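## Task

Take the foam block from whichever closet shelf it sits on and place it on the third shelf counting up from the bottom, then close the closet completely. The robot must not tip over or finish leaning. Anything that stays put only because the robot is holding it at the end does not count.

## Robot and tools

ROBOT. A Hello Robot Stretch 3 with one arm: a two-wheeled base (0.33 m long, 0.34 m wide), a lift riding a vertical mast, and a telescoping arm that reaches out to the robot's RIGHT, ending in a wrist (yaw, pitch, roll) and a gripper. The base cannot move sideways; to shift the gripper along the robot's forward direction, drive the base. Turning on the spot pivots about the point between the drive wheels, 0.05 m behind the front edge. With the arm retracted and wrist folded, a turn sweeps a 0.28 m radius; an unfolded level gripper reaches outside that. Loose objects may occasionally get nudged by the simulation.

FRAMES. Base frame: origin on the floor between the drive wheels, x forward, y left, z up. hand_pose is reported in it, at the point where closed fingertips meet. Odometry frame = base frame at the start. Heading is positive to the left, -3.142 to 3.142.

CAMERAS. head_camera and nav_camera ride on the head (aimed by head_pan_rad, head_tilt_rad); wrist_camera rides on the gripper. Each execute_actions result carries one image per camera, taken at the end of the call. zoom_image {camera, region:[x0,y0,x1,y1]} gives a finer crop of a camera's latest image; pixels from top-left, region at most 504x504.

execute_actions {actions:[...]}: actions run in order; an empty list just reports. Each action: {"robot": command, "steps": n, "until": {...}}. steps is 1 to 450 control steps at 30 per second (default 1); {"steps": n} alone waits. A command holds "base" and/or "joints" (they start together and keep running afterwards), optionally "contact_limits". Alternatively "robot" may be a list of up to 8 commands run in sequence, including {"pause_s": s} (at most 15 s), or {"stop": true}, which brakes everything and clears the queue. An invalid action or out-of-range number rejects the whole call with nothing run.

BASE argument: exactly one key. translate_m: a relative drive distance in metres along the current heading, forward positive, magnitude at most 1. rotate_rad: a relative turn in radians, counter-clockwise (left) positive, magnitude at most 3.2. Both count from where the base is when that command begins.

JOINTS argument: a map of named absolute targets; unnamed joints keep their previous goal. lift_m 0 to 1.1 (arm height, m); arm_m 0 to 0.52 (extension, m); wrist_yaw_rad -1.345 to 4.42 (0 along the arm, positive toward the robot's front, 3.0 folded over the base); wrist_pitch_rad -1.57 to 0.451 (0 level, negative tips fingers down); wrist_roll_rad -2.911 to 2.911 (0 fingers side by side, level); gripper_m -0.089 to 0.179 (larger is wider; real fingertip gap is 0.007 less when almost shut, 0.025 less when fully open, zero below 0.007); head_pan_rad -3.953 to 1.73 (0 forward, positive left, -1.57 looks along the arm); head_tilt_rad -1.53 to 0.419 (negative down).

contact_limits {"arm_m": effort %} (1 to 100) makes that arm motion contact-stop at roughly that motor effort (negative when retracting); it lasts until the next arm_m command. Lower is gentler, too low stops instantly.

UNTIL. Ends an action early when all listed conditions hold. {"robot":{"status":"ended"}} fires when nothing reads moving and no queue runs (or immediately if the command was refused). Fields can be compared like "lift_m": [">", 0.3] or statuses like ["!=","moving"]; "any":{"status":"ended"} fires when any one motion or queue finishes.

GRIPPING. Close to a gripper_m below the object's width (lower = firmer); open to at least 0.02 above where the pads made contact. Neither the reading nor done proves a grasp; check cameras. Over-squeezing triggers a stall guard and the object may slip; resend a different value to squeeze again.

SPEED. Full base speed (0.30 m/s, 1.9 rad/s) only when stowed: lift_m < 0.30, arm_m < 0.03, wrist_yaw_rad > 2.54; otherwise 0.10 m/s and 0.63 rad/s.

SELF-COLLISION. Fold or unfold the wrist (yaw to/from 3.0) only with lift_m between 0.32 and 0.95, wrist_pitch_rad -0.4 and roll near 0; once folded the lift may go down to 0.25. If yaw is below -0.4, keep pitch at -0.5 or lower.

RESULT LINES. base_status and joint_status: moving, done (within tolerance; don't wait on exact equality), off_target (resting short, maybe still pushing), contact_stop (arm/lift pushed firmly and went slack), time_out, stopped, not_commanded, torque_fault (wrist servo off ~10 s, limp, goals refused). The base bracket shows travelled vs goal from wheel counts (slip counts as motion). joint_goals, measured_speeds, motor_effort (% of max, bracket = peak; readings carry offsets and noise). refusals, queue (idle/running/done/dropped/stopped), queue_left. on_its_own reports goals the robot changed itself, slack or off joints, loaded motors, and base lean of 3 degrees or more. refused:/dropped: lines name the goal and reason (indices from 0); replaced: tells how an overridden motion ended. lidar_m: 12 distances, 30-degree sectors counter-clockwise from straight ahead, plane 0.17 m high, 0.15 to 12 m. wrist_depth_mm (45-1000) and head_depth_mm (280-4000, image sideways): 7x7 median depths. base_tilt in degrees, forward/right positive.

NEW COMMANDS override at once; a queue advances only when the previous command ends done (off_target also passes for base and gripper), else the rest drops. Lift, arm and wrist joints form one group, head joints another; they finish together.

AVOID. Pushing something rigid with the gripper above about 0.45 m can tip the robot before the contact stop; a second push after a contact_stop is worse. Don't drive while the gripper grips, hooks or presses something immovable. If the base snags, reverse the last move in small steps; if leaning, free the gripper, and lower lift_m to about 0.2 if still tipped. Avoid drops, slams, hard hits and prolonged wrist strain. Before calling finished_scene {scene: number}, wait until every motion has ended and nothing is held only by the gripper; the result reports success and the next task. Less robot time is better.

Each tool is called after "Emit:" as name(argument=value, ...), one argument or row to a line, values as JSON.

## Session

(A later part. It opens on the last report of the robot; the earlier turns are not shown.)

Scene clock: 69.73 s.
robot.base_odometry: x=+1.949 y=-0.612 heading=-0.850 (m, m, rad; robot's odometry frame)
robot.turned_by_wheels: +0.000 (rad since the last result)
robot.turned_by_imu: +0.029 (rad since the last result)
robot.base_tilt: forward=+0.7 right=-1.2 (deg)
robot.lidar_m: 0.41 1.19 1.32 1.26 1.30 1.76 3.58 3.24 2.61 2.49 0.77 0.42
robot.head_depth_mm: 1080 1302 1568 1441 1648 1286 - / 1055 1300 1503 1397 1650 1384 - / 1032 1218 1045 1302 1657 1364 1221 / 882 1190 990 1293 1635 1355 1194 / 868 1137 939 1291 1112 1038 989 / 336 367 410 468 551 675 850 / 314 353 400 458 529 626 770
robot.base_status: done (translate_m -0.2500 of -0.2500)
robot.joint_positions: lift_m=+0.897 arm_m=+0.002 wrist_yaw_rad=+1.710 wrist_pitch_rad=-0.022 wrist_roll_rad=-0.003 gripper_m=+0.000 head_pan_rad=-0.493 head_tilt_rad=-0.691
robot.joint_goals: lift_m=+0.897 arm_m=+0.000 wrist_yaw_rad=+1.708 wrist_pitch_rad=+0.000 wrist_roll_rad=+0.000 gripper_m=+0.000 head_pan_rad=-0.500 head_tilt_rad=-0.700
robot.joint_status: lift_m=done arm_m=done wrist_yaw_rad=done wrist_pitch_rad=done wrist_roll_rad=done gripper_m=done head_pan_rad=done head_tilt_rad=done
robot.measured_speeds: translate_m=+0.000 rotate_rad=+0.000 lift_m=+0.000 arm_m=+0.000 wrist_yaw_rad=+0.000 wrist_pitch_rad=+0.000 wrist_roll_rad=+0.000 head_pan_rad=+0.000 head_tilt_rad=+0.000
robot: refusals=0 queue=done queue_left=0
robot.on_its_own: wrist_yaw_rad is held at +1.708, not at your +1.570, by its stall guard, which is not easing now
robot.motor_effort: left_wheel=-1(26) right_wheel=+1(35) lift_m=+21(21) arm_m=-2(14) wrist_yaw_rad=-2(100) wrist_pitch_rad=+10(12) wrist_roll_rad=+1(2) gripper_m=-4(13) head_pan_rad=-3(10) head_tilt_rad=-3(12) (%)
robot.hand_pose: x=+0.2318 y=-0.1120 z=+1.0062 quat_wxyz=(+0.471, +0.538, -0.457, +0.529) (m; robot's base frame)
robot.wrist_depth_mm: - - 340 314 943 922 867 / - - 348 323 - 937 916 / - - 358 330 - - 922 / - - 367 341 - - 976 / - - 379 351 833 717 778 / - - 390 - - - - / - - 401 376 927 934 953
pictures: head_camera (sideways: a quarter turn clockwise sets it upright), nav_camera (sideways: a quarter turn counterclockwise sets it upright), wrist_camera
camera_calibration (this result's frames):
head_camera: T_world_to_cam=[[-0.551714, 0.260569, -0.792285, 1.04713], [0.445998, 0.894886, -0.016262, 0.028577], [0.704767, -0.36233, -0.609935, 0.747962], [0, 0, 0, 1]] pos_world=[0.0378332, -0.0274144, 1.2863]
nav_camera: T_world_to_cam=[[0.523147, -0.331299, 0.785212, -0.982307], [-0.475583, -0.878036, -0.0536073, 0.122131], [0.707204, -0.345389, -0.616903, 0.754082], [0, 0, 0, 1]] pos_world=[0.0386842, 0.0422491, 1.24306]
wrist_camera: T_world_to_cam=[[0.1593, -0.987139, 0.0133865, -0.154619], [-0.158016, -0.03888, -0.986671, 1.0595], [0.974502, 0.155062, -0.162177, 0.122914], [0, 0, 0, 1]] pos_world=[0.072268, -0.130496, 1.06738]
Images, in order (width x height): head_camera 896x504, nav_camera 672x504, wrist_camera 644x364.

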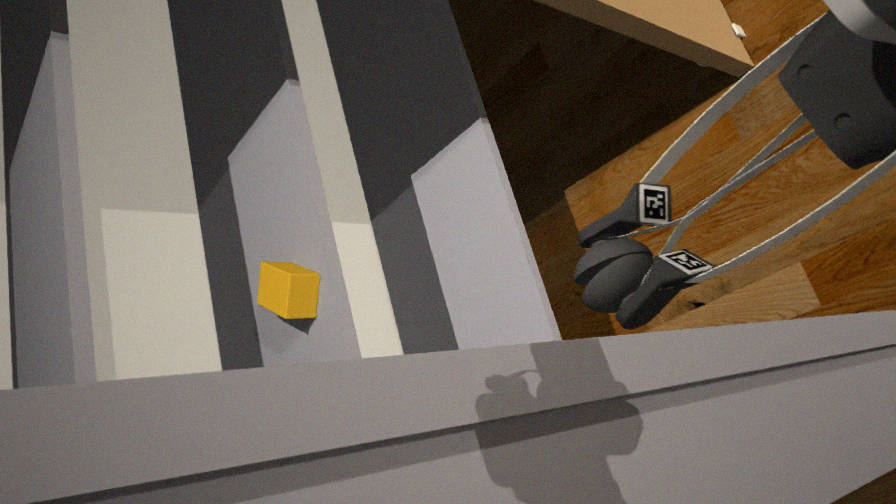

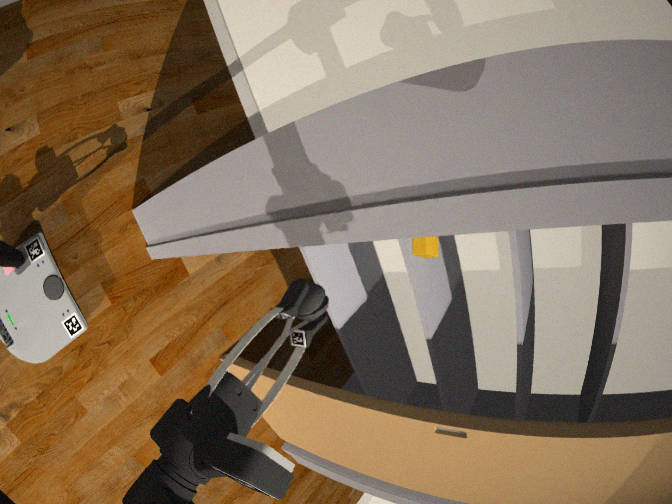

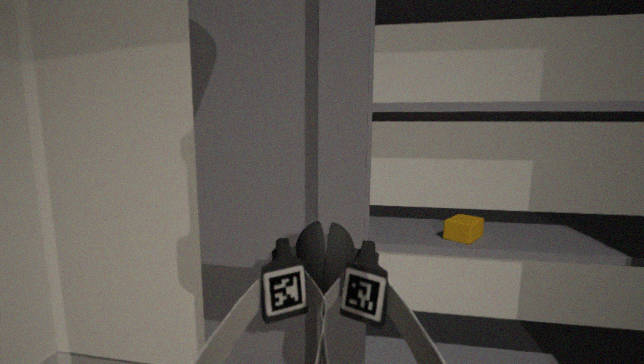

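Emit:
execute_actions(
  actions=[
    {"robot":[{"base":{"rotate_rad":1.55},"joints":{"wrist_yaw_rad":1.57,"lift_m":0.76,"head_pan_rad":-1.57,"head_tilt_rad":-0.55}},{"base":{"translate_m":-0.35}},{"joints":{"wrist_yaw_rad":0,"gripper_m":0.13}},{"joints":{"arm_m":0.2}}],"steps":450,"until":{"robot":{"status":"ended"}}},
    {"steps":200,"until":{"robot":{"status":"ended"}}},
  ],
)

Scene clock: 84.70 s.
robot.base_odometry: x=+1.681 y=-0.837 heading=+0.700 (m, m, rad; robot's odometry frame)
robot.turned_by_wheels: +1.550 (rad since the last result)
robot.turned_by_imu: +1.523 (rad since the last result)
robot.base_tilt: forward=+0.7 right=-1.2 (deg)
robot.lidar_m: 1.61 1.65 2.19 3.56 3.14 2.26 2.15 0.67 0.54 1.17 0.47 0.59
robot.head_depth_mm: 978 967 1148 959 1225 1086 - / 984 941 1148 949 1267 - 1250 / 977 921 1154 987 1302 - 1258 / 983 903 1147 895 1209 1476 1279 / 985 889 1147 972 1207 1476 1272 / 988 999 1148 966 1199 1401 1269 / 890 855 936 890 688 692 745
robot.base_status: done (translate_m -0.3500 of -0.3500)
robot.joint_positions: lift_m=+0.760 arm_m=+0.200 wrist_yaw_rad=+0.002 wrist_pitch_rad=-0.022 wrist_roll_rad=-0.003 gripper_m=+0.130 head_pan_rad=-1.563 head_tilt_rad=-0.556
robot.joint_goals: lift_m=+0.760 arm_m=+0.200 wrist_yaw_rad=+0.000 wrist_pitch_rad=+0.000 wrist_roll_rad=+0.000 gripper_m=+0.130 head_pan_rad=-1.570 head_tilt_rad=-0.550
robot.joint_status: lift_m=done arm_m=done wrist_yaw_rad=done wrist_pitch_rad=done wrist_roll_rad=done gripper_m=done head_pan_rad=done head_tilt_rad=done
robot.measured_speeds: translate_m=+0.000 rotate_rad=+0.000 lift_m=+0.000 arm_m=+0.000 wrist_yaw_rad=+0.000 wrist_pitch_rad=+0.000 wrist_roll_rad=+0.000 head_pan_rad=+0.000 head_tilt_rad=+0.000
robot: refusals=0 queue=done queue_left=0
robot.motor_effort: left_wheel=-3(10) right_wheel=+3(7) lift_m=+21(21) arm_m=+3(4) wrist_yaw_rad=-2(4) wrist_pitch_rad=+10(10) wrist_roll_rad=+1(1) gripper_m=+1(87) head_pan_rad=-2(34) head_tilt_rad=+3(15) (%)
robot.hand_pose: x=-0.0210 y=-0.6003 z=+0.8692 quat_wxyz=(+0.708, +0.009, -0.706, -0.007) (m; robot's base frame)
robot.wrist_depth_mm: 407 510 534 535 519 517 518 / 410 573 713 678 699 697 701 / 402 590 707 719 712 719 724 / 401 528 658 544 666 690 692 / 371 379 388 391 394 402 402 / 403 514 775 770 767 766 764 / 399 641 720 728 724 706 750
pictures: head_camera (sideways: a quarter turn clockwise sets it upright), nav_camera (sideways: a quarter turn counterclockwise sets it upright), wrist_camera
camera_calibration (this result's frames):
head_camera: T_world_to_cam=[[-0.0353924, 0.497427, -0.866784, 1.14112], [0.999152, 0.0358639, -0.0202158, 0.0303534], [0.0210303, -0.866764, -0.498275, 0.606861], [0, 0, 0, 1]] pos_world=[-0.00270329, -0.0427057, 1.2921]
nav_camera: T_world_to_cam=[[-0.0403623, -0.507192, 0.860887, -1.07753], [-0.998497, -0.0114907, -0.0535838, 0.1253], [0.0370695, -0.861756, -0.505966, 0.613842], [0, 0, 0, 1]] pos_world=[0.0588647, -0.0160953, 1.24493]
wrist_camera: T_world_to_cam=[[-0.999657, -0.0225025, 0.013386, -0.0397808], [-0.0168554, 0.161853, -0.986671, 0.988884], [0.020036, -0.986558, -0.162177, -0.282582], [0, 0, 0, 1]] pos_world=[-0.0174373, -0.439733, 0.930407]
Images, in order (width x height): head_camera 896x504, nav_camera 672x504, wrist_camera 644x364.

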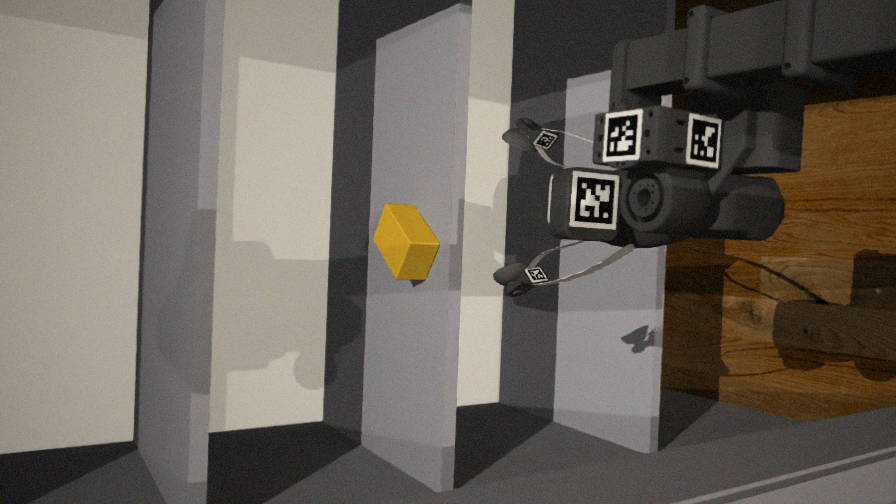

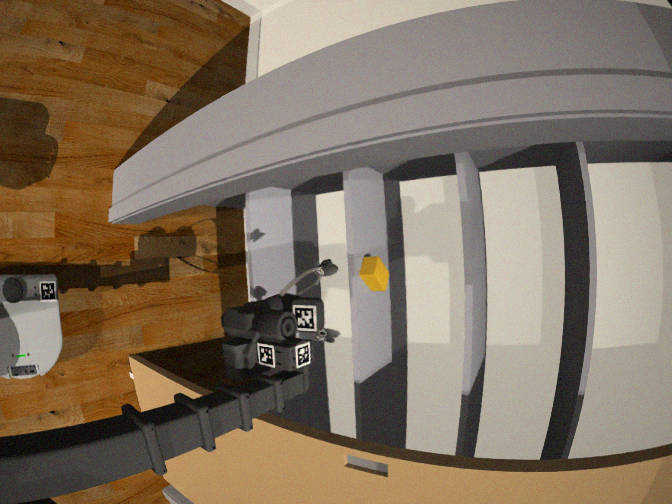

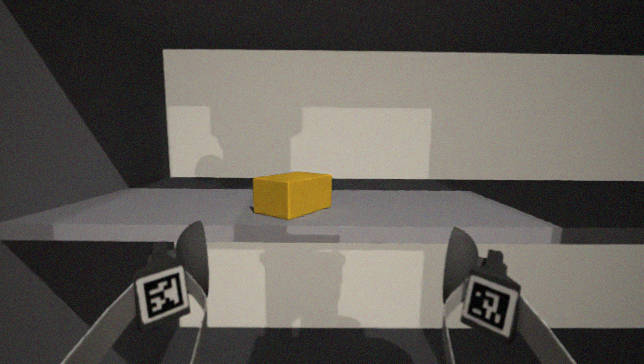

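Emit:
zoom_image(
  camera="head_camera",
  region=[330, 170, 490, 310],
)

Region (330, 170, 490, 310) of head_camera's 896x504 image, scaled by 3.150, with more detail than that image has; it fills the top 441 rows of this view, and the rest is white.

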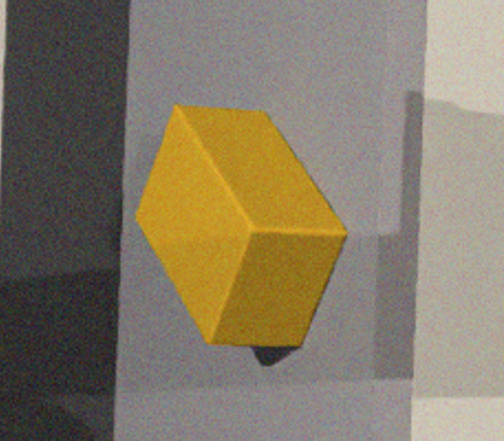

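Emit:
execute_actions(
  actions=[
    {"robot":[{"joints":{"wrist_yaw_rad":-0.38,"lift_m":0.725,"gripper_m":0.17},"base":{"translate_m":0.13}},{"joints":{"arm_m":0.36}}],"steps":300,"until":{"robot":{"status":"ended"}}},
  ],
)

Scene clock: 92.23 s.
robot.base_odometry: x=+1.781 y=-0.754 heading=+0.700 (m, m, rad; robot's odometry frame)
robot.turned_by_wheels: +0.000 (rad since the last result)
robot.turned_by_imu: +0.007 (rad since the last result)
robot.base_tilt: forward=+0.2 right=-2.0 (deg)
robot.lidar_m: 1.48 1.51 2.02 3.17 3.31 2.38 2.28 0.66 0.61 0.43 0.43 1.55
robot.head_depth_mm: 983 927 1158 984 1247 1439 - / 988 911 1151 934 - 1465 1302 / 990 902 1163 889 - 1478 1297 / 996 1023 1160 970 1245 1468 1298 / 995 1008 1152 925 1190 1085 1203 / 379 392 428 469 526 598 712 / 342 375 417 471 540 621 732
robot.base_status: done (translate_m +0.1300 of +0.1300)
robot.joint_positions: lift_m=+0.725 arm_m=+0.358 wrist_yaw_rad=-0.371 wrist_pitch_rad=-0.064 wrist_roll_rad=-0.004 gripper_m=+0.170 head_pan_rad=-1.563 head_tilt_rad=-0.556
robot.joint_goals: lift_m=+0.725 arm_m=+0.360 wrist_yaw_rad=-0.380 wrist_pitch_rad=+0.000 wrist_roll_rad=+0.000 gripper_m=+0.170 head_pan_rad=-1.570 head_tilt_rad=-0.550
robot.joint_status: lift_m=done arm_m=done wrist_yaw_rad=done wrist_pitch_rad=done wrist_roll_rad=done gripper_m=done head_pan_rad=done head_tilt_rad=done
robot.measured_speeds: translate_m=+0.000 rotate_rad=+0.000 lift_m=+0.000 arm_m=+0.000 wrist_yaw_rad=+0.000 wrist_pitch_rad=+0.000 wrist_roll_rad=+0.000 head_pan_rad=+0.000 head_tilt_rad=+0.000
robot: refusals=0 queue=done queue_left=0
robot.on_its_own: arm_m is at rest, and its effort (+18) is outside its rest range (-14 to +14)
robot.motor_effort: left_wheel=-3(9) right_wheel=+0(8) lift_m=+21(19) arm_m=+18(22) wrist_yaw_rad=-9(11) wrist_pitch_rad=+29(29) wrist_roll_rad=+2(2) gripper_m=-3(89) head_pan_rad=-1(3) head_tilt_rad=+2(3) (%)
robot.hand_pose: x=-0.1136 y=-0.7398 z=+0.8236 quat_wxyz=(+0.692, -0.108, -0.697, -0.153) (m; robot's base frame)
robot.wrist_depth_mm: 442 484 528 570 634 667 673 / 453 491 541 590 663 768 850 / 460 505 551 618 681 795 875 / 371 370 223 274 365 363 364 / 190 209 190 210 238 846 907 / 155 560 596 663 769 824 856 / 519 559 611 661 662 620 649
pictures: head_camera (sideways: a quarter turn clockwise sets it upright), nav_camera (sideways: a quarter turn counterclockwise sets it upright), wrist_camera
camera_calibration (this result's frames):
head_camera: T_world_to_cam=[[-0.0353717, 0.496706, -0.867198, 1.14166], [0.999153, 0.0358167, -0.0202393, 0.0303839], [0.0210072, -0.86718, -0.497552, 0.605921], [0, 0, 0, 1]] pos_world=[-0.00270452, -0.0427136, 1.29213]
nav_camera: T_world_to_cam=[[-0.0403832, -0.506474, 0.861309, -1.07808], [-0.998497, -0.011505, -0.0535806, 0.125295], [0.0370466, -0.862179, -0.505248, 0.612907], [0, 0, 0, 1]] pos_world=[0.0588646, -0.0161444, 1.24495]
wrist_camera: T_world_to_cam=[[-0.939323, 0.342774, 0.0133254, 0.142207], [0.0574337, 0.195449, -0.979031, 0.991867], [-0.338191, -0.918861, -0.203277, -0.382553], [0, 0, 0, 1]] pos_world=[-0.0527639, -0.594117, 0.891409]
Images, in order (width x height): head_camera 896x504, nav_camera 672x504, wrist_camera 644x364.

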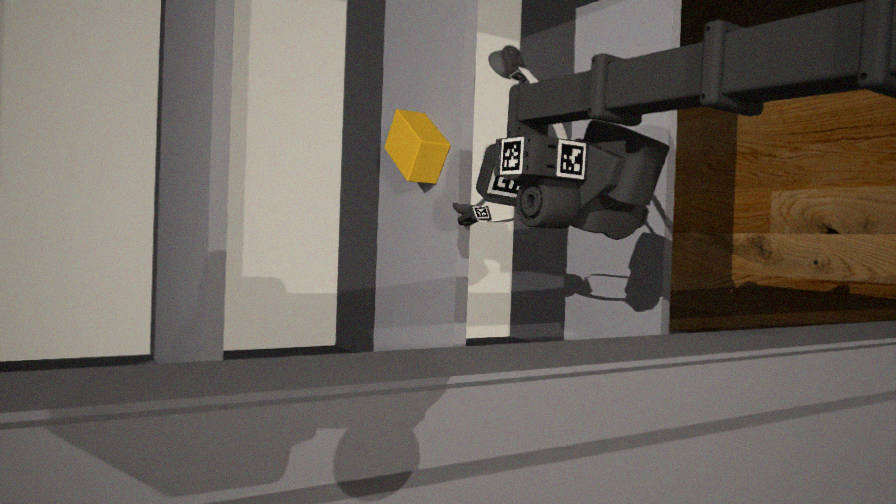

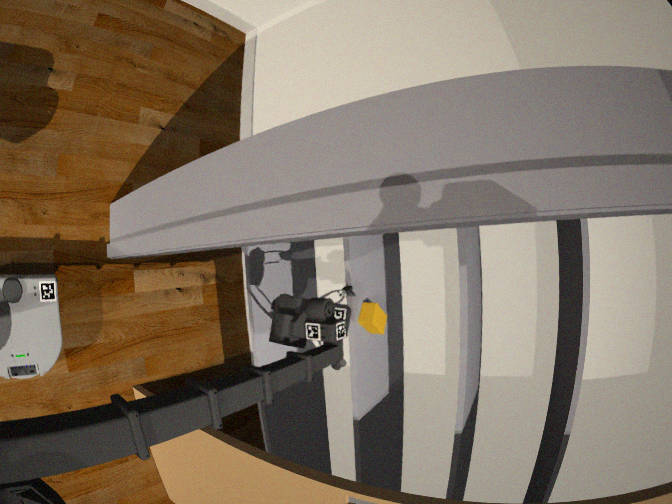

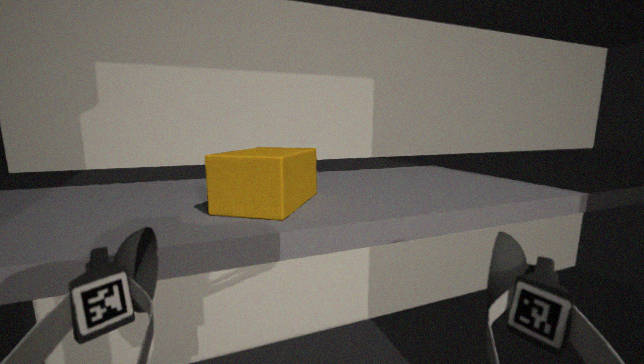

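Emit:
execute_actions(
  actions=[
    {"robot":[{"joints":{"arm_m":0.31}},{"joints":{"lift_m":0.755},"base":{"translate_m":0.02}},{"joints":{"arm_m":0.41}}],"steps":300,"until":{"robot":{"status":"ended"}}},
  ],
)

Scene clock: 98.17 s.
robot.base_odometry: x=+1.796 y=-0.741 heading=+0.700 (m, m, rad; robot's odometry frame)
robot.turned_by_wheels: +0.000 (rad since the last result)
robot.turned_by_imu: -0.004 (rad since the last result)
robot.base_tilt: forward=+0.7 right=-1.2 (deg)
robot.lidar_m: 1.46 1.50 1.98 3.18 3.18 2.41 2.29 0.66 0.63 0.42 0.42 1.54
robot.head_depth_mm: 972 978 1141 962 1229 - - / 970 956 1139 895 1150 1429 1292 / 975 932 1150 992 1134 1452 1282 / 975 913 1152 940 1212 1449 1278 / 954 703 1084 595 623 674 738 / 327 358 393 438 498 585 701 / 328 360 403 457 519 600 714
robot.base_status: done (translate_m +0.0200 of +0.0200)
robot.joint_positions: lift_m=+0.755 arm_m=+0.410 wrist_yaw_rad=-0.378 wrist_pitch_rad=-0.025 wrist_roll_rad=+0.005 gripper_m=+0.170 head_pan_rad=-1.563 head_tilt_rad=-0.554
robot.joint_goals: lift_m=+0.755 arm_m=+0.410 wrist_yaw_rad=-0.380 wrist_pitch_rad=+0.000 wrist_roll_rad=+0.000 gripper_m=+0.170 head_pan_rad=-1.570 head_tilt_rad=-0.550
robot.joint_status: lift_m=done arm_m=done wrist_yaw_rad=done wrist_pitch_rad=done wrist_roll_rad=done gripper_m=done head_pan_rad=done head_tilt_rad=done
robot.measured_speeds: translate_m=+0.000 rotate_rad=+0.000 lift_m=+0.000 arm_m=+0.000 wrist_yaw_rad=+0.000 wrist_pitch_rad=+0.000 wrist_roll_rad=+0.000 head_pan_rad=+0.000 head_tilt_rad=+0.000
robot: refusals=0 queue=done queue_left=0
robot.motor_effort: left_wheel=-1(6) right_wheel=+1(9) lift_m=+30(33) arm_m=+3(18) wrist_yaw_rad=-3(9) wrist_pitch_rad=+11(29) wrist_roll_rad=-2(3) gripper_m=+0(3) head_pan_rad=-1(3) head_tilt_rad=+2(2) (%)
robot.hand_pose: x=-0.1158 y=-0.7921 z=+0.8630 quat_wxyz=(+0.691, -0.124, -0.697, -0.142) (m; robot's base frame)
robot.wrist_depth_mm: 397 425 470 512 560 538 547 / 401 443 485 539 613 699 812 / 414 450 495 551 624 732 833 / 420 446 498 543 606 601 608 / 282 313 233 169 286 286 284 / 198 - 175 169 185 186 238 / - 134 138 146 164 675 717
pictures: head_camera (sideways: a quarter turn clockwise sets it upright), nav_camera (sideways: a quarter turn counterclockwise sets it upright), wrist_camera
camera_calibration (this result's frames):
head_camera: T_world_to_cam=[[-0.0352561, 0.495696, -0.86778, 1.14242], [0.999161, 0.0355756, -0.0202723, 0.0304269], [0.020823, -0.867767, -0.496534, 0.604597], [0, 0, 0, 1]] pos_world=[-0.00271373, -0.0427231, 1.29219]
nav_camera: T_world_to_cam=[[-0.0405009, -0.505454, 0.861903, -1.07886], [-0.998499, -0.0113508, -0.0535761, 0.12529], [0.0368635, -0.862779, -0.504236, 0.611591], [0, 0, 0, 1]] pos_world=[0.0588615, -0.0162226, 1.24497]
wrist_camera: T_world_to_cam=[[-0.936681, 0.350141, 0.00557103, 0.170395], [0.0526231, 0.156467, -0.98628, 1.01564], [-0.346209, -0.923536, -0.164985, -0.461011], [0, 0, 0, 1]] pos_world=[-0.0534471, -0.644338, 0.924701]
Images, in order (width x height): head_camera 896x504, nav_camera 672x504, wrist_camera 644x364.

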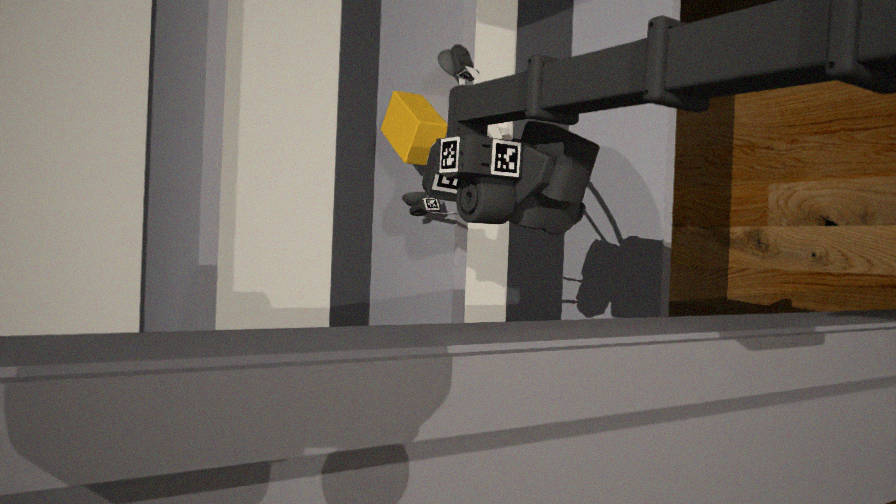

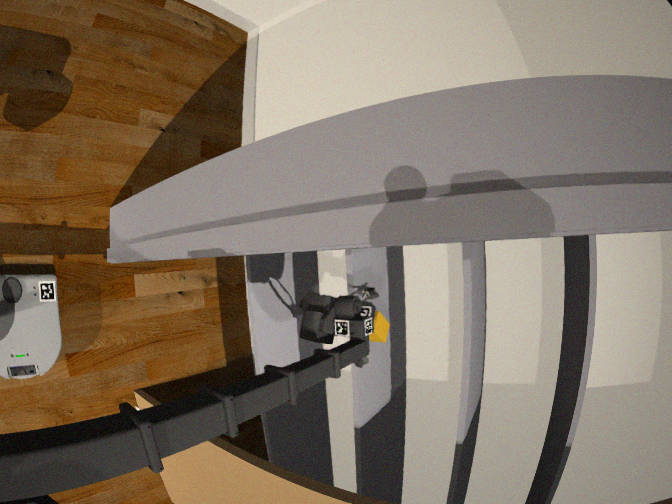

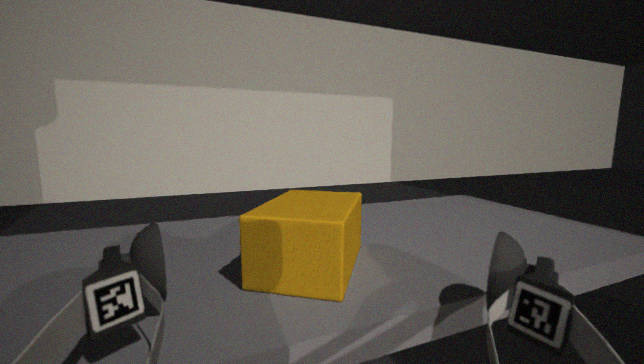

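Emit:
execute_actions(
  actions=[
    {"robot":[{"joints":{"arm_m":0.465,"lift_m":0.751}},{"joints":{"gripper_m":0.02}},{"pause_s":0.5},{"joints":{"lift_m":0.78}}],"steps":300,"until":{"robot":{"status":"ended"}}},
  ],
)

Scene clock: 103.40 s.
robot.base_odometry: x=+1.796 y=-0.741 heading=+0.700 (m, m, rad; robot's odometry frame)
robot.turned_by_wheels: +0.000 (rad since the last result)
robot.turned_by_imu: +0.001 (rad since the last result)
robot.base_tilt: forward=+0.6 right=-1.2 (deg)
robot.lidar_m: 1.46 1.50 1.99 3.20 3.22 2.42 2.30 0.65 0.63 0.42 0.42 1.53
robot.head_depth_mm: 971 970 1138 962 1281 - - / 969 955 1140 867 1205 1456 1287 / 975 928 1150 - 1203 1445 1279 / 978 914 1153 938 1220 1439 1285 / 951 702 1087 596 624 673 740 / 327 358 393 438 498 586 698 / 328 360 403 457 518 599 715
robot.base_status: done (translate_m +0.0200 of +0.0200)
robot.joint_positions: lift_m=+0.780 arm_m=+0.465 wrist_yaw_rad=-0.379 wrist_pitch_rad=-0.021 wrist_roll_rad=+0.003 gripper_m=+0.021 head_pan_rad=-1.563 head_tilt_rad=-0.554
robot.joint_goals: lift_m=+0.780 arm_m=+0.465 wrist_yaw_rad=-0.380 wrist_pitch_rad=+0.000 wrist_roll_rad=+0.000 gripper_m=+0.020 head_pan_rad=-1.570 head_tilt_rad=-0.550
robot.joint_status: lift_m=done arm_m=done wrist_yaw_rad=done wrist_pitch_rad=done wrist_roll_rad=done gripper_m=done head_pan_rad=done head_tilt_rad=done
robot.measured_speeds: translate_m=+0.000 rotate_rad=+0.000 lift_m=+0.000 arm_m=+0.000 wrist_yaw_rad=+0.000 wrist_pitch_rad=+0.000 wrist_roll_rad=+0.000 head_pan_rad=+0.000 head_tilt_rad=+0.000
robot: refusals=0 queue=done queue_left=0
robot.motor_effort: left_wheel=-1(1) right_wheel=+1(1) lift_m=+30(32) arm_m=+3(3) wrist_yaw_rad=-2(2) wrist_pitch_rad=+10(11) wrist_roll_rad=-1(2) gripper_m=-21(100) head_pan_rad=-1(1) head_tilt_rad=+2(2) (%)
robot.hand_pose: x=-0.1160 y=-0.8472 z=+0.8889 quat_wxyz=(+0.692, -0.126, -0.697, -0.141) (m; robot's base frame)
robot.wrist_depth_mm: 355 390 426 461 473 472 462 / 366 397 432 483 549 628 732 / 368 405 442 506 563 642 775 / 375 410 457 502 573 649 749 / 362 367 385 132 333 366 366 / 236 237 124 118 112 239 239 / 175 176 169 121 165 177 177
pictures: head_camera (sideways: a quarter turn clockwise sets it upright), nav_camera (sideways: a quarter turn counterclockwise sets it upright), wrist_camera
camera_calibration (this result's frames):
head_camera: T_world_to_cam=[[-0.0352561, 0.495696, -0.86778, 1.14242], [0.999161, 0.0355755, -0.0202723, 0.0304269], [0.0208229, -0.867767, -0.496534, 0.604598], [0, 0, 0, 1]] pos_world=[-0.00271373, -0.0427231, 1.29219]
nav_camera: T_world_to_cam=[[-0.0405009, -0.505454, 0.861903, -1.07886], [-0.998499, -0.0113506, -0.0535761, 0.12529], [0.0368634, -0.862779, -0.504236, 0.611591], [0, 0, 0, 1]] pos_world=[0.0588615, -0.0162226, 1.24497]
wrist_camera: T_world_to_cam=[[-0.936455, 0.350703, 0.00764015, 0.188007], [0.0495989, 0.153939, -0.986835, 1.04781], [-0.347262, -0.923748, -0.161551, -0.510984], [0, 0, 0, 1]] pos_world=[-0.0533557, -0.699253, 0.950027]
Images, in order (width x height): head_camera 896x504, nav_camera 672x504, wrist_camera 644x364.

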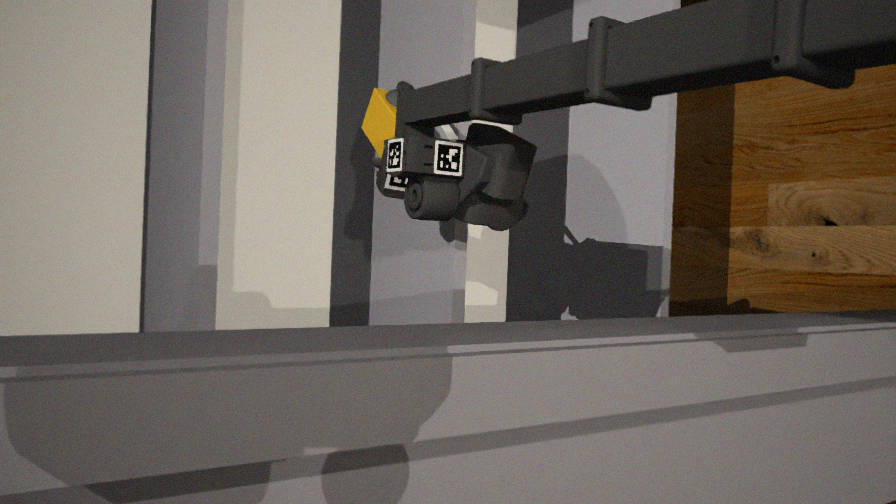

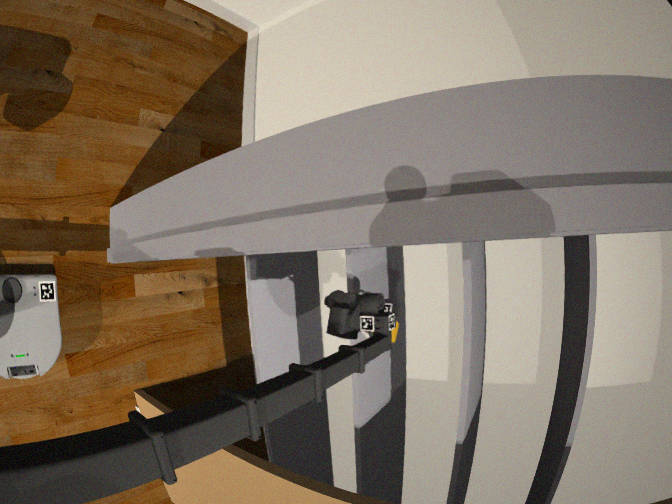

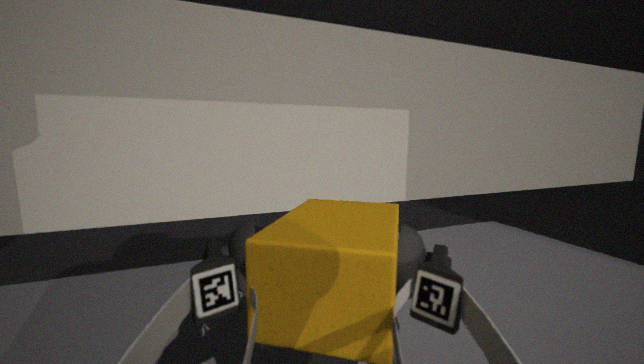

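Emit:
execute_actions(
  actions=[
    {"robot":[{"joints":{"arm_m":0.24}},{"joints":{"lift_m":1.1,"head_tilt_rad":-0.2}},{"joints":{"arm_m":0.3}}],"steps":450,"until":{"robot":{"status":"ended"}}},
  ],
)

Scene clock: 111.73 s.
robot.base_odometry: x=+1.796 y=-0.741 heading=+0.700 (m, m, rad; robot's odometry frame)
robot.turned_by_wheels: +0.000 (rad since the last result)
robot.turned_by_imu: +0.001 (rad since the last result)
robot.base_tilt: forward=+0.6 right=-1.3 (deg)
robot.lidar_m: 1.46 1.50 1.98 3.19 3.19 2.40 2.29 0.65 0.63 0.42 0.42 1.54
robot.head_depth_mm: 1016 1036 1083 1127 1175 915 1134 / 1024 1042 - - 1177 909 1120 / 1021 1042 1091 - 1158 901 1116 / 1022 953 1103 1034 1183 895 1117 / 1013 675 1084 762 1039 888 1068 / 339 352 367 382 398 417 435 / 342 355 369 388 407 424 445
robot.base_status: done (translate_m +0.0200 of +0.0200)
robot.joint_positions: lift_m=+1.100 arm_m=+0.300 wrist_yaw_rad=-0.379 wrist_pitch_rad=-0.021 wrist_roll_rad=+0.003 gripper_m=+0.021 head_pan_rad=-1.563 head_tilt_rad=-0.211
robot.joint_goals: lift_m=+1.100 arm_m=+0.300 wrist_yaw_rad=-0.380 wrist_pitch_rad=+0.000 wrist_roll_rad=+0.000 gripper_m=+0.020 head_pan_rad=-1.570 head_tilt_rad=-0.200
robot.joint_status: lift_m=done arm_m=done wrist_yaw_rad=done wrist_pitch_rad=done wrist_roll_rad=done gripper_m=done head_pan_rad=done head_tilt_rad=done
robot.measured_speeds: translate_m=+0.000 rotate_rad=+0.000 lift_m=+0.000 arm_m=+0.000 wrist_yaw_rad=+0.000 wrist_pitch_rad=+0.000 wrist_roll_rad=+0.000 head_pan_rad=+0.000 head_tilt_rad=+0.000
robot: refusals=0 queue=done queue_left=0
robot.motor_effort: left_wheel=-1(1) right_wheel=+1(1) lift_m=+29(32) arm_m=+3(2) wrist_yaw_rad=-1(1) wrist_pitch_rad=+10(10) wrist_roll_rad=-1(1) gripper_m=-22(22) head_pan_rad=-2(3) head_tilt_rad=+4(22) (%)
robot.hand_pose: x=-0.1160 y=-0.6822 z=+1.2089 quat_wxyz=(+0.692, -0.126, -0.697, -0.141) (m; robot's base frame)
robot.wrist_depth_mm: 435 433 435 436 437 433 426 / 485 526 590 652 730 808 793 / 495 541 596 676 757 870 906 / 507 556 609 672 735 858 870 / 409 419 440 132 381 419 467 / 271 269 124 118 112 828 857 / 201 211 600 121 620 686 669
pictures: head_camera (sideways: a quarter turn clockwise sets it upright), nav_camera (sideways: a quarter turn counterclockwise sets it upright), wrist_camera
camera_calibration (this result's frames):
head_camera: T_world_to_cam=[[-0.0328547, 0.174477, -0.984113, 1.29427], [0.999225, 0.0271011, -0.0285543, 0.0412198], [0.0216885, -0.984288, -0.175232, 0.186444], [0, 0, 0, 1]] pos_world=[-0.00270873, -0.0434231, 1.30756]
nav_camera: T_world_to_cam=[[-0.0428916, -0.185677, 0.981674, -1.23519], [-0.998366, -0.0291614, -0.0491366, 0.119532], [0.0377505, -0.982178, -0.184123, 0.19499], [0, 0, 0, 1]] pos_world=[0.0589968, -0.0343457, 1.25433]
wrist_camera: T_world_to_cam=[[-0.936456, 0.350703, 0.00764025, 0.127696], [0.0495989, 0.153939, -0.986835, 1.33819], [-0.347262, -0.923748, -0.161551, -0.30687], [0, 0, 0, 1]] pos_world=[-0.0533557, -0.534254, 1.27003]
Images, in order (width x height): head_camera 896x504, nav_camera 672x504, wrist_camera 644x364.

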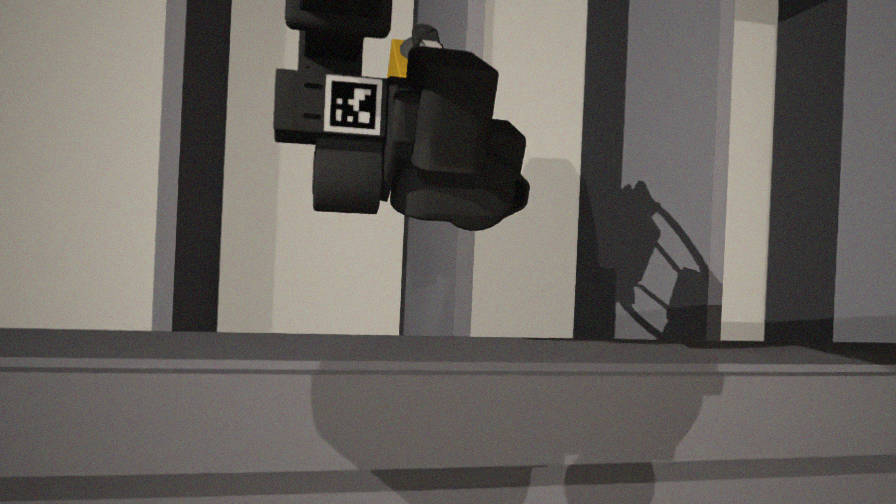

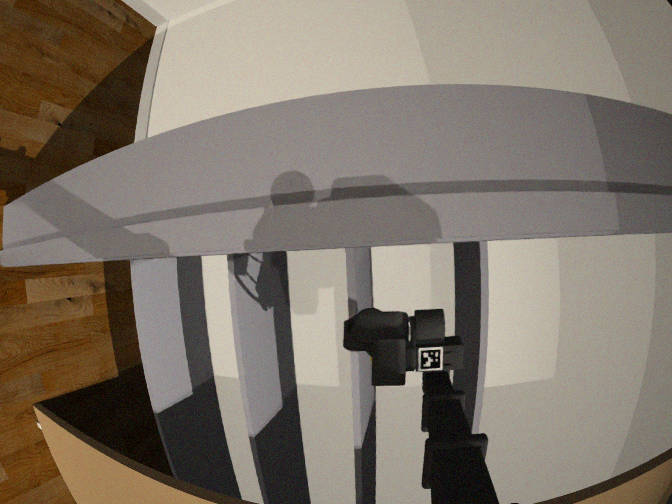

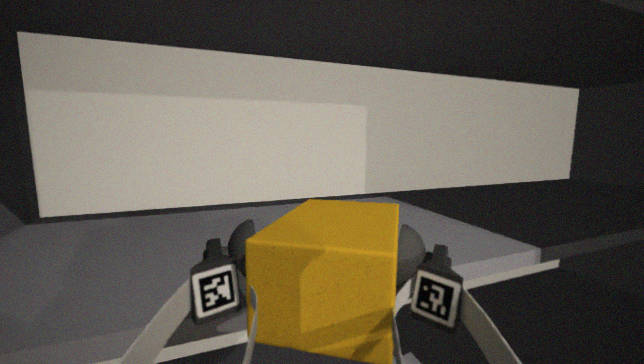

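Emit:
execute_actions(
  actions=[
    {"robot":[{"joints":{"arm_m":0.465}},{"joints":{"lift_m":1.074}}],"steps":300,"until":{"robot":{"status":"ended"}}},
  ],
)

Scene clock: 115.47 s.
robot.base_odometry: x=+1.796 y=-0.741 heading=+0.700 (m, m, rad; robot's odometry frame)
robot.turned_by_wheels: +0.000 (rad since the last result)
robot.turned_by_imu: +0.001 (rad since the last result)
robot.base_tilt: forward=+0.7 right=-1.2 (deg)
robot.lidar_m: 1.46 1.49 1.98 3.20 3.19 2.41 2.29 0.66 0.63 0.42 0.42 1.53
robot.head_depth_mm: 1020 1037 1092 1033 1170 914 1124 / 1016 1040 1084 1157 1176 908 1127 / 1022 1040 1096 - 1173 902 1118 / 1018 944 1110 1034 1182 890 1116 / 1010 675 1088 760 1042 881 1070 / 339 353 367 382 398 417 436 / 342 355 369 388 407 424 445
robot.base_status: done (translate_m +0.0200 of +0.0200)
robot.joint_positions: lift_m=+1.074 arm_m=+0.465 wrist_yaw_rad=-0.379 wrist_pitch_rad=-0.021 wrist_roll_rad=+0.003 gripper_m=+0.021 head_pan_rad=-1.563 head_tilt_rad=-0.211
robot.joint_goals: lift_m=+1.074 arm_m=+0.465 wrist_yaw_rad=-0.380 wrist_pitch_rad=+0.000 wrist_roll_rad=+0.000 gripper_m=+0.020 head_pan_rad=-1.570 head_tilt_rad=-0.200
robot.joint_status: lift_m=done arm_m=done wrist_yaw_rad=done wrist_pitch_rad=done wrist_roll_rad=done gripper_m=done head_pan_rad=done head_tilt_rad=done
robot.measured_speeds: translate_m=+0.000 rotate_rad=+0.000 lift_m=+0.000 arm_m=+0.000 wrist_yaw_rad=+0.000 wrist_pitch_rad=+0.000 wrist_roll_rad=+0.000 head_pan_rad=+0.000 head_tilt_rad=+0.000
robot: refusals=0 queue=done queue_left=0
robot.motor_effort: left_wheel=-1(1) right_wheel=+1(1) lift_m=+21(31) arm_m=+3(4) wrist_yaw_rad=-1(1) wrist_pitch_rad=+10(10) wrist_roll_rad=-1(1) gripper_m=-21(22) head_pan_rad=-3(2) head_tilt_rad=+4(5) (%)
robot.hand_pose: x=-0.1160 y=-0.8472 z=+1.1833 quat_wxyz=(+0.692, -0.126, -0.697, -0.141) (m; robot's base frame)
robot.wrist_depth_mm: 363 386 429 458 502 500 499 / 360 394 434 482 544 637 740 / 367 404 442 496 566 655 768 / 374 412 452 507 571 641 731 / 331 332 355 132 302 333 337 / 214 217 124 118 112 217 218 / 160 160 153 121 151 161 161
pictures: head_camera (sideways: a quarter turn clockwise sets it upright), nav_camera (sideways: a quarter turn counterclockwise sets it upright), wrist_camera
camera_calibration (this result's frames):
head_camera: T_world_to_cam=[[-0.0328538, 0.174371, -0.984132, 1.2943], [0.999225, 0.0270978, -0.0285564, 0.0412226], [0.0216884, -0.984307, -0.175126, 0.186306], [0, 0, 0, 1]] pos_world=[-0.00270874, -0.0434225, 1.30756]
nav_camera: T_world_to_cam=[[-0.0428925, -0.185572, 0.981694, -1.23521], [-0.998366, -0.0291664, -0.0491343, 0.119529], [0.0377505, -0.982198, -0.184017, 0.194852], [0, 0, 0, 1]] pos_world=[0.0589968, -0.0343508, 1.25433]
wrist_camera: T_world_to_cam=[[-0.936456, 0.350703, 0.00764026, 0.185758], [0.0495988, 0.153939, -0.986835, 1.33837], [-0.347262, -0.923748, -0.161551, -0.463419], [0, 0, 0, 1]] pos_world=[-0.0533557, -0.699256, 1.24447]
Images, in order (width x height): head_camera 896x504, nav_camera 672x504, wrist_camera 644x364.

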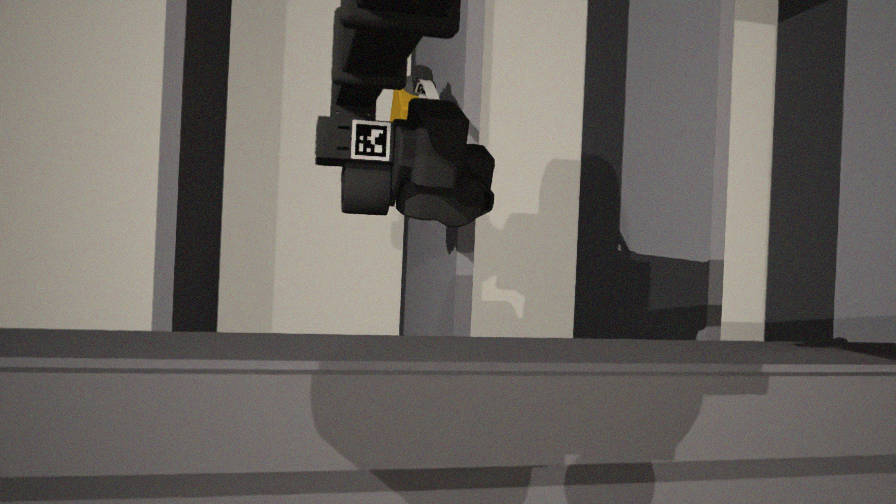

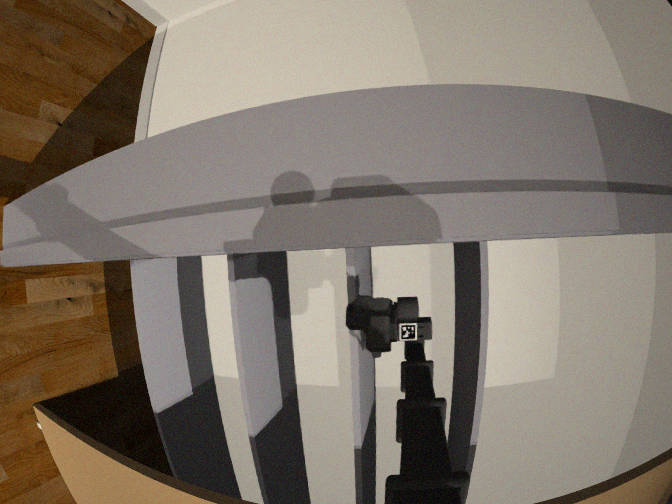

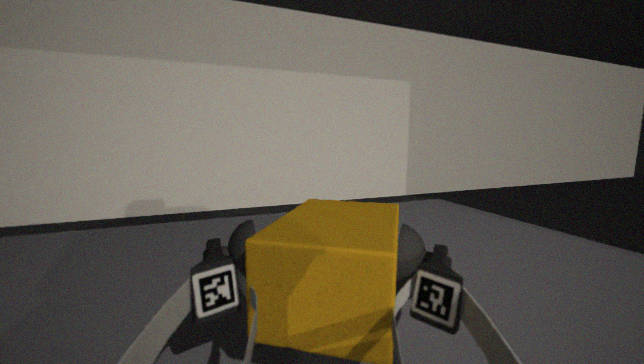

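Emit:
execute_actions(
  actions=[
    {"robot":{"joints":{"lift_m":1.057}},"steps":60,"until":{"robot":{"status":"ended"}}},
    {"robot":{"joints":{"gripper_m":0.14}},"steps":40},
    {"robot":[{"joints":{"lift_m":1.065}},{"joints":{"arm_m":0.1}}],"steps":300,"until":{"robot":{"status":"ended"}}},
  ],
)

Scene clock: 122.37 s.
robot.base_odometry: x=+1.796 y=-0.741 heading=+0.700 (m, m, rad; robot's odometry frame)
robot.turned_by_wheels: +0.000 (rad since the last result)
robot.turned_by_imu: +0.001 (rad since the last result)
robot.base_tilt: forward=+0.7 right=-1.2 (deg)
robot.lidar_m: 1.46 1.49 1.99 3.20 3.18 2.41 2.30 0.66 0.63 0.42 0.42 1.53
robot.head_depth_mm: 1017 1033 1094 - - - 1019 / 1022 1041 1099 - - - 1048 / 1026 1044 1101 1062 - - 1043 / 1024 946 1103 1033 1165 891 1114 / 1014 675 1092 764 1041 886 1070 / 340 353 367 382 399 417 436 / 342 355 370 388 407 424 445
robot.base_status: done (translate_m +0.0200 of +0.0200)
robot.joint_positions: lift_m=+1.065 arm_m=+0.100 wrist_yaw_rad=-0.379 wrist_pitch_rad=-0.021 wrist_roll_rad=+0.003 gripper_m=+0.140 head_pan_rad=-1.563 head_tilt_rad=-0.211
robot.joint_goals: lift_m=+1.065 arm_m=+0.100 wrist_yaw_rad=-0.380 wrist_pitch_rad=+0.000 wrist_roll_rad=+0.000 gripper_m=+0.140 head_pan_rad=-1.570 head_tilt_rad=-0.200
robot.joint_status: lift_m=done arm_m=done wrist_yaw_rad=done wrist_pitch_rad=done wrist_roll_rad=done gripper_m=done head_pan_rad=done head_tilt_rad=done
robot.measured_speeds: translate_m=+0.000 rotate_rad=+0.000 lift_m=+0.000 arm_m=+0.000 wrist_yaw_rad=+0.000 wrist_pitch_rad=+0.000 wrist_roll_rad=+0.000 head_pan_rad=+0.000 head_tilt_rad=+0.000
robot: refusals=0 queue=done queue_left=0
robot.motor_effort: left_wheel=-1(1) right_wheel=+1(1) lift_m=+29(31) arm_m=-2(1) wrist_yaw_rad=+0(2) wrist_pitch_rad=+10(10) wrist_roll_rad=-1(1) gripper_m=+0(91) head_pan_rad=-2(4) head_tilt_rad=+4(4) (%)
robot.hand_pose: x=-0.1160 y=-0.4828 z=+1.1739 quat_wxyz=(+0.692, -0.126, -0.697, -0.141) (m; robot's base frame)
robot.wrist_depth_mm: 479 525 524 524 527 640 878 / 549 695 754 827 957 957 823 / 538 717 787 866 - - 928 / 502 664 496 681 672 886 918 / 386 397 804 910 - - 964 / 506 715 829 837 828 903 360 / 468 585 616 617 647 - 350
pictures: head_camera (sideways: a quarter turn clockwise sets it upright), nav_camera (sideways: a quarter turn counterclockwise sets it upright), wrist_camera
camera_calibration (this result's frames):
head_camera: T_world_to_cam=[[-0.0328525, 0.174221, -0.984158, 1.29433], [0.999225, 0.0270925, -0.0285594, 0.0412265], [0.0216876, -0.984334, -0.174976, 0.186111], [0, 0, 0, 1]] pos_world=[-0.00270879, -0.0434216, 1.30757]
nav_camera: T_world_to_cam=[[-0.0428938, -0.185422, 0.981722, -1.23525], [-0.998366, -0.029173, -0.049131, 0.119525], [0.0377497, -0.982226, -0.183868, 0.194658], [0, 0, 0, 1]] pos_world=[0.0589968, -0.0343581, 1.25434]
wrist_camera: T_world_to_cam=[[-0.936455, 0.350705, 0.00764074, 0.0580406], [0.0495987, 0.153939, -0.986835, 1.27298], [-0.347264, -0.923747, -0.161551, -0.128347], [0, 0, 0, 1]] pos_world=[-0.0533559, -0.334876, 1.23504]
Images, in order (width x height): head_camera 896x504, nav_camera 672x504, wrist_camera 644x364.

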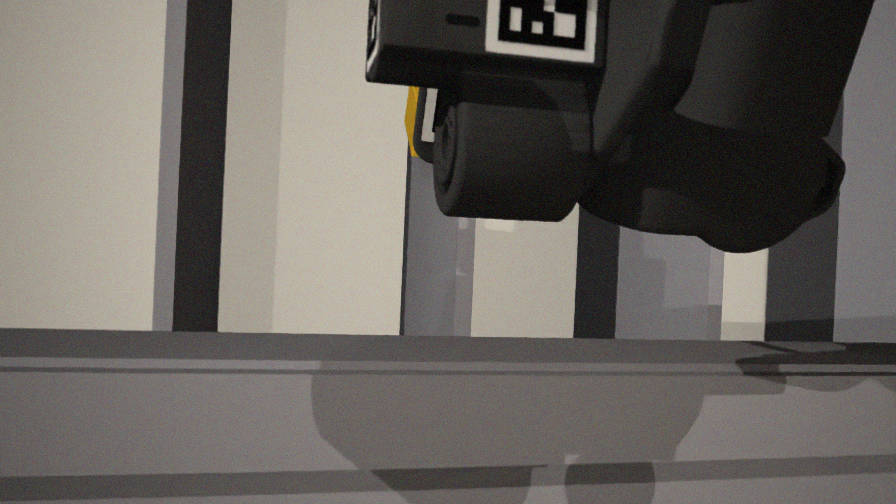

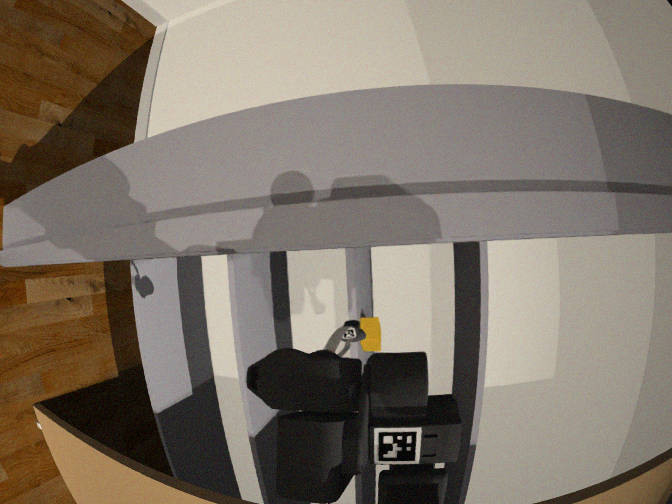

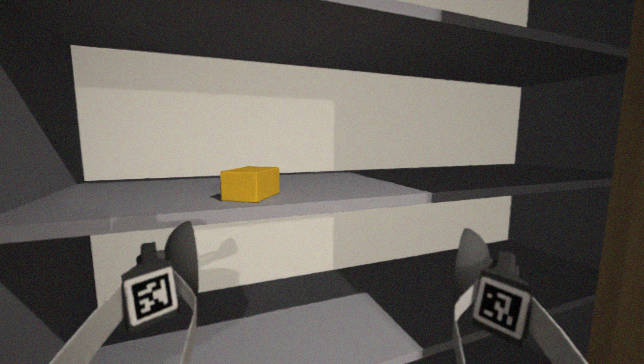

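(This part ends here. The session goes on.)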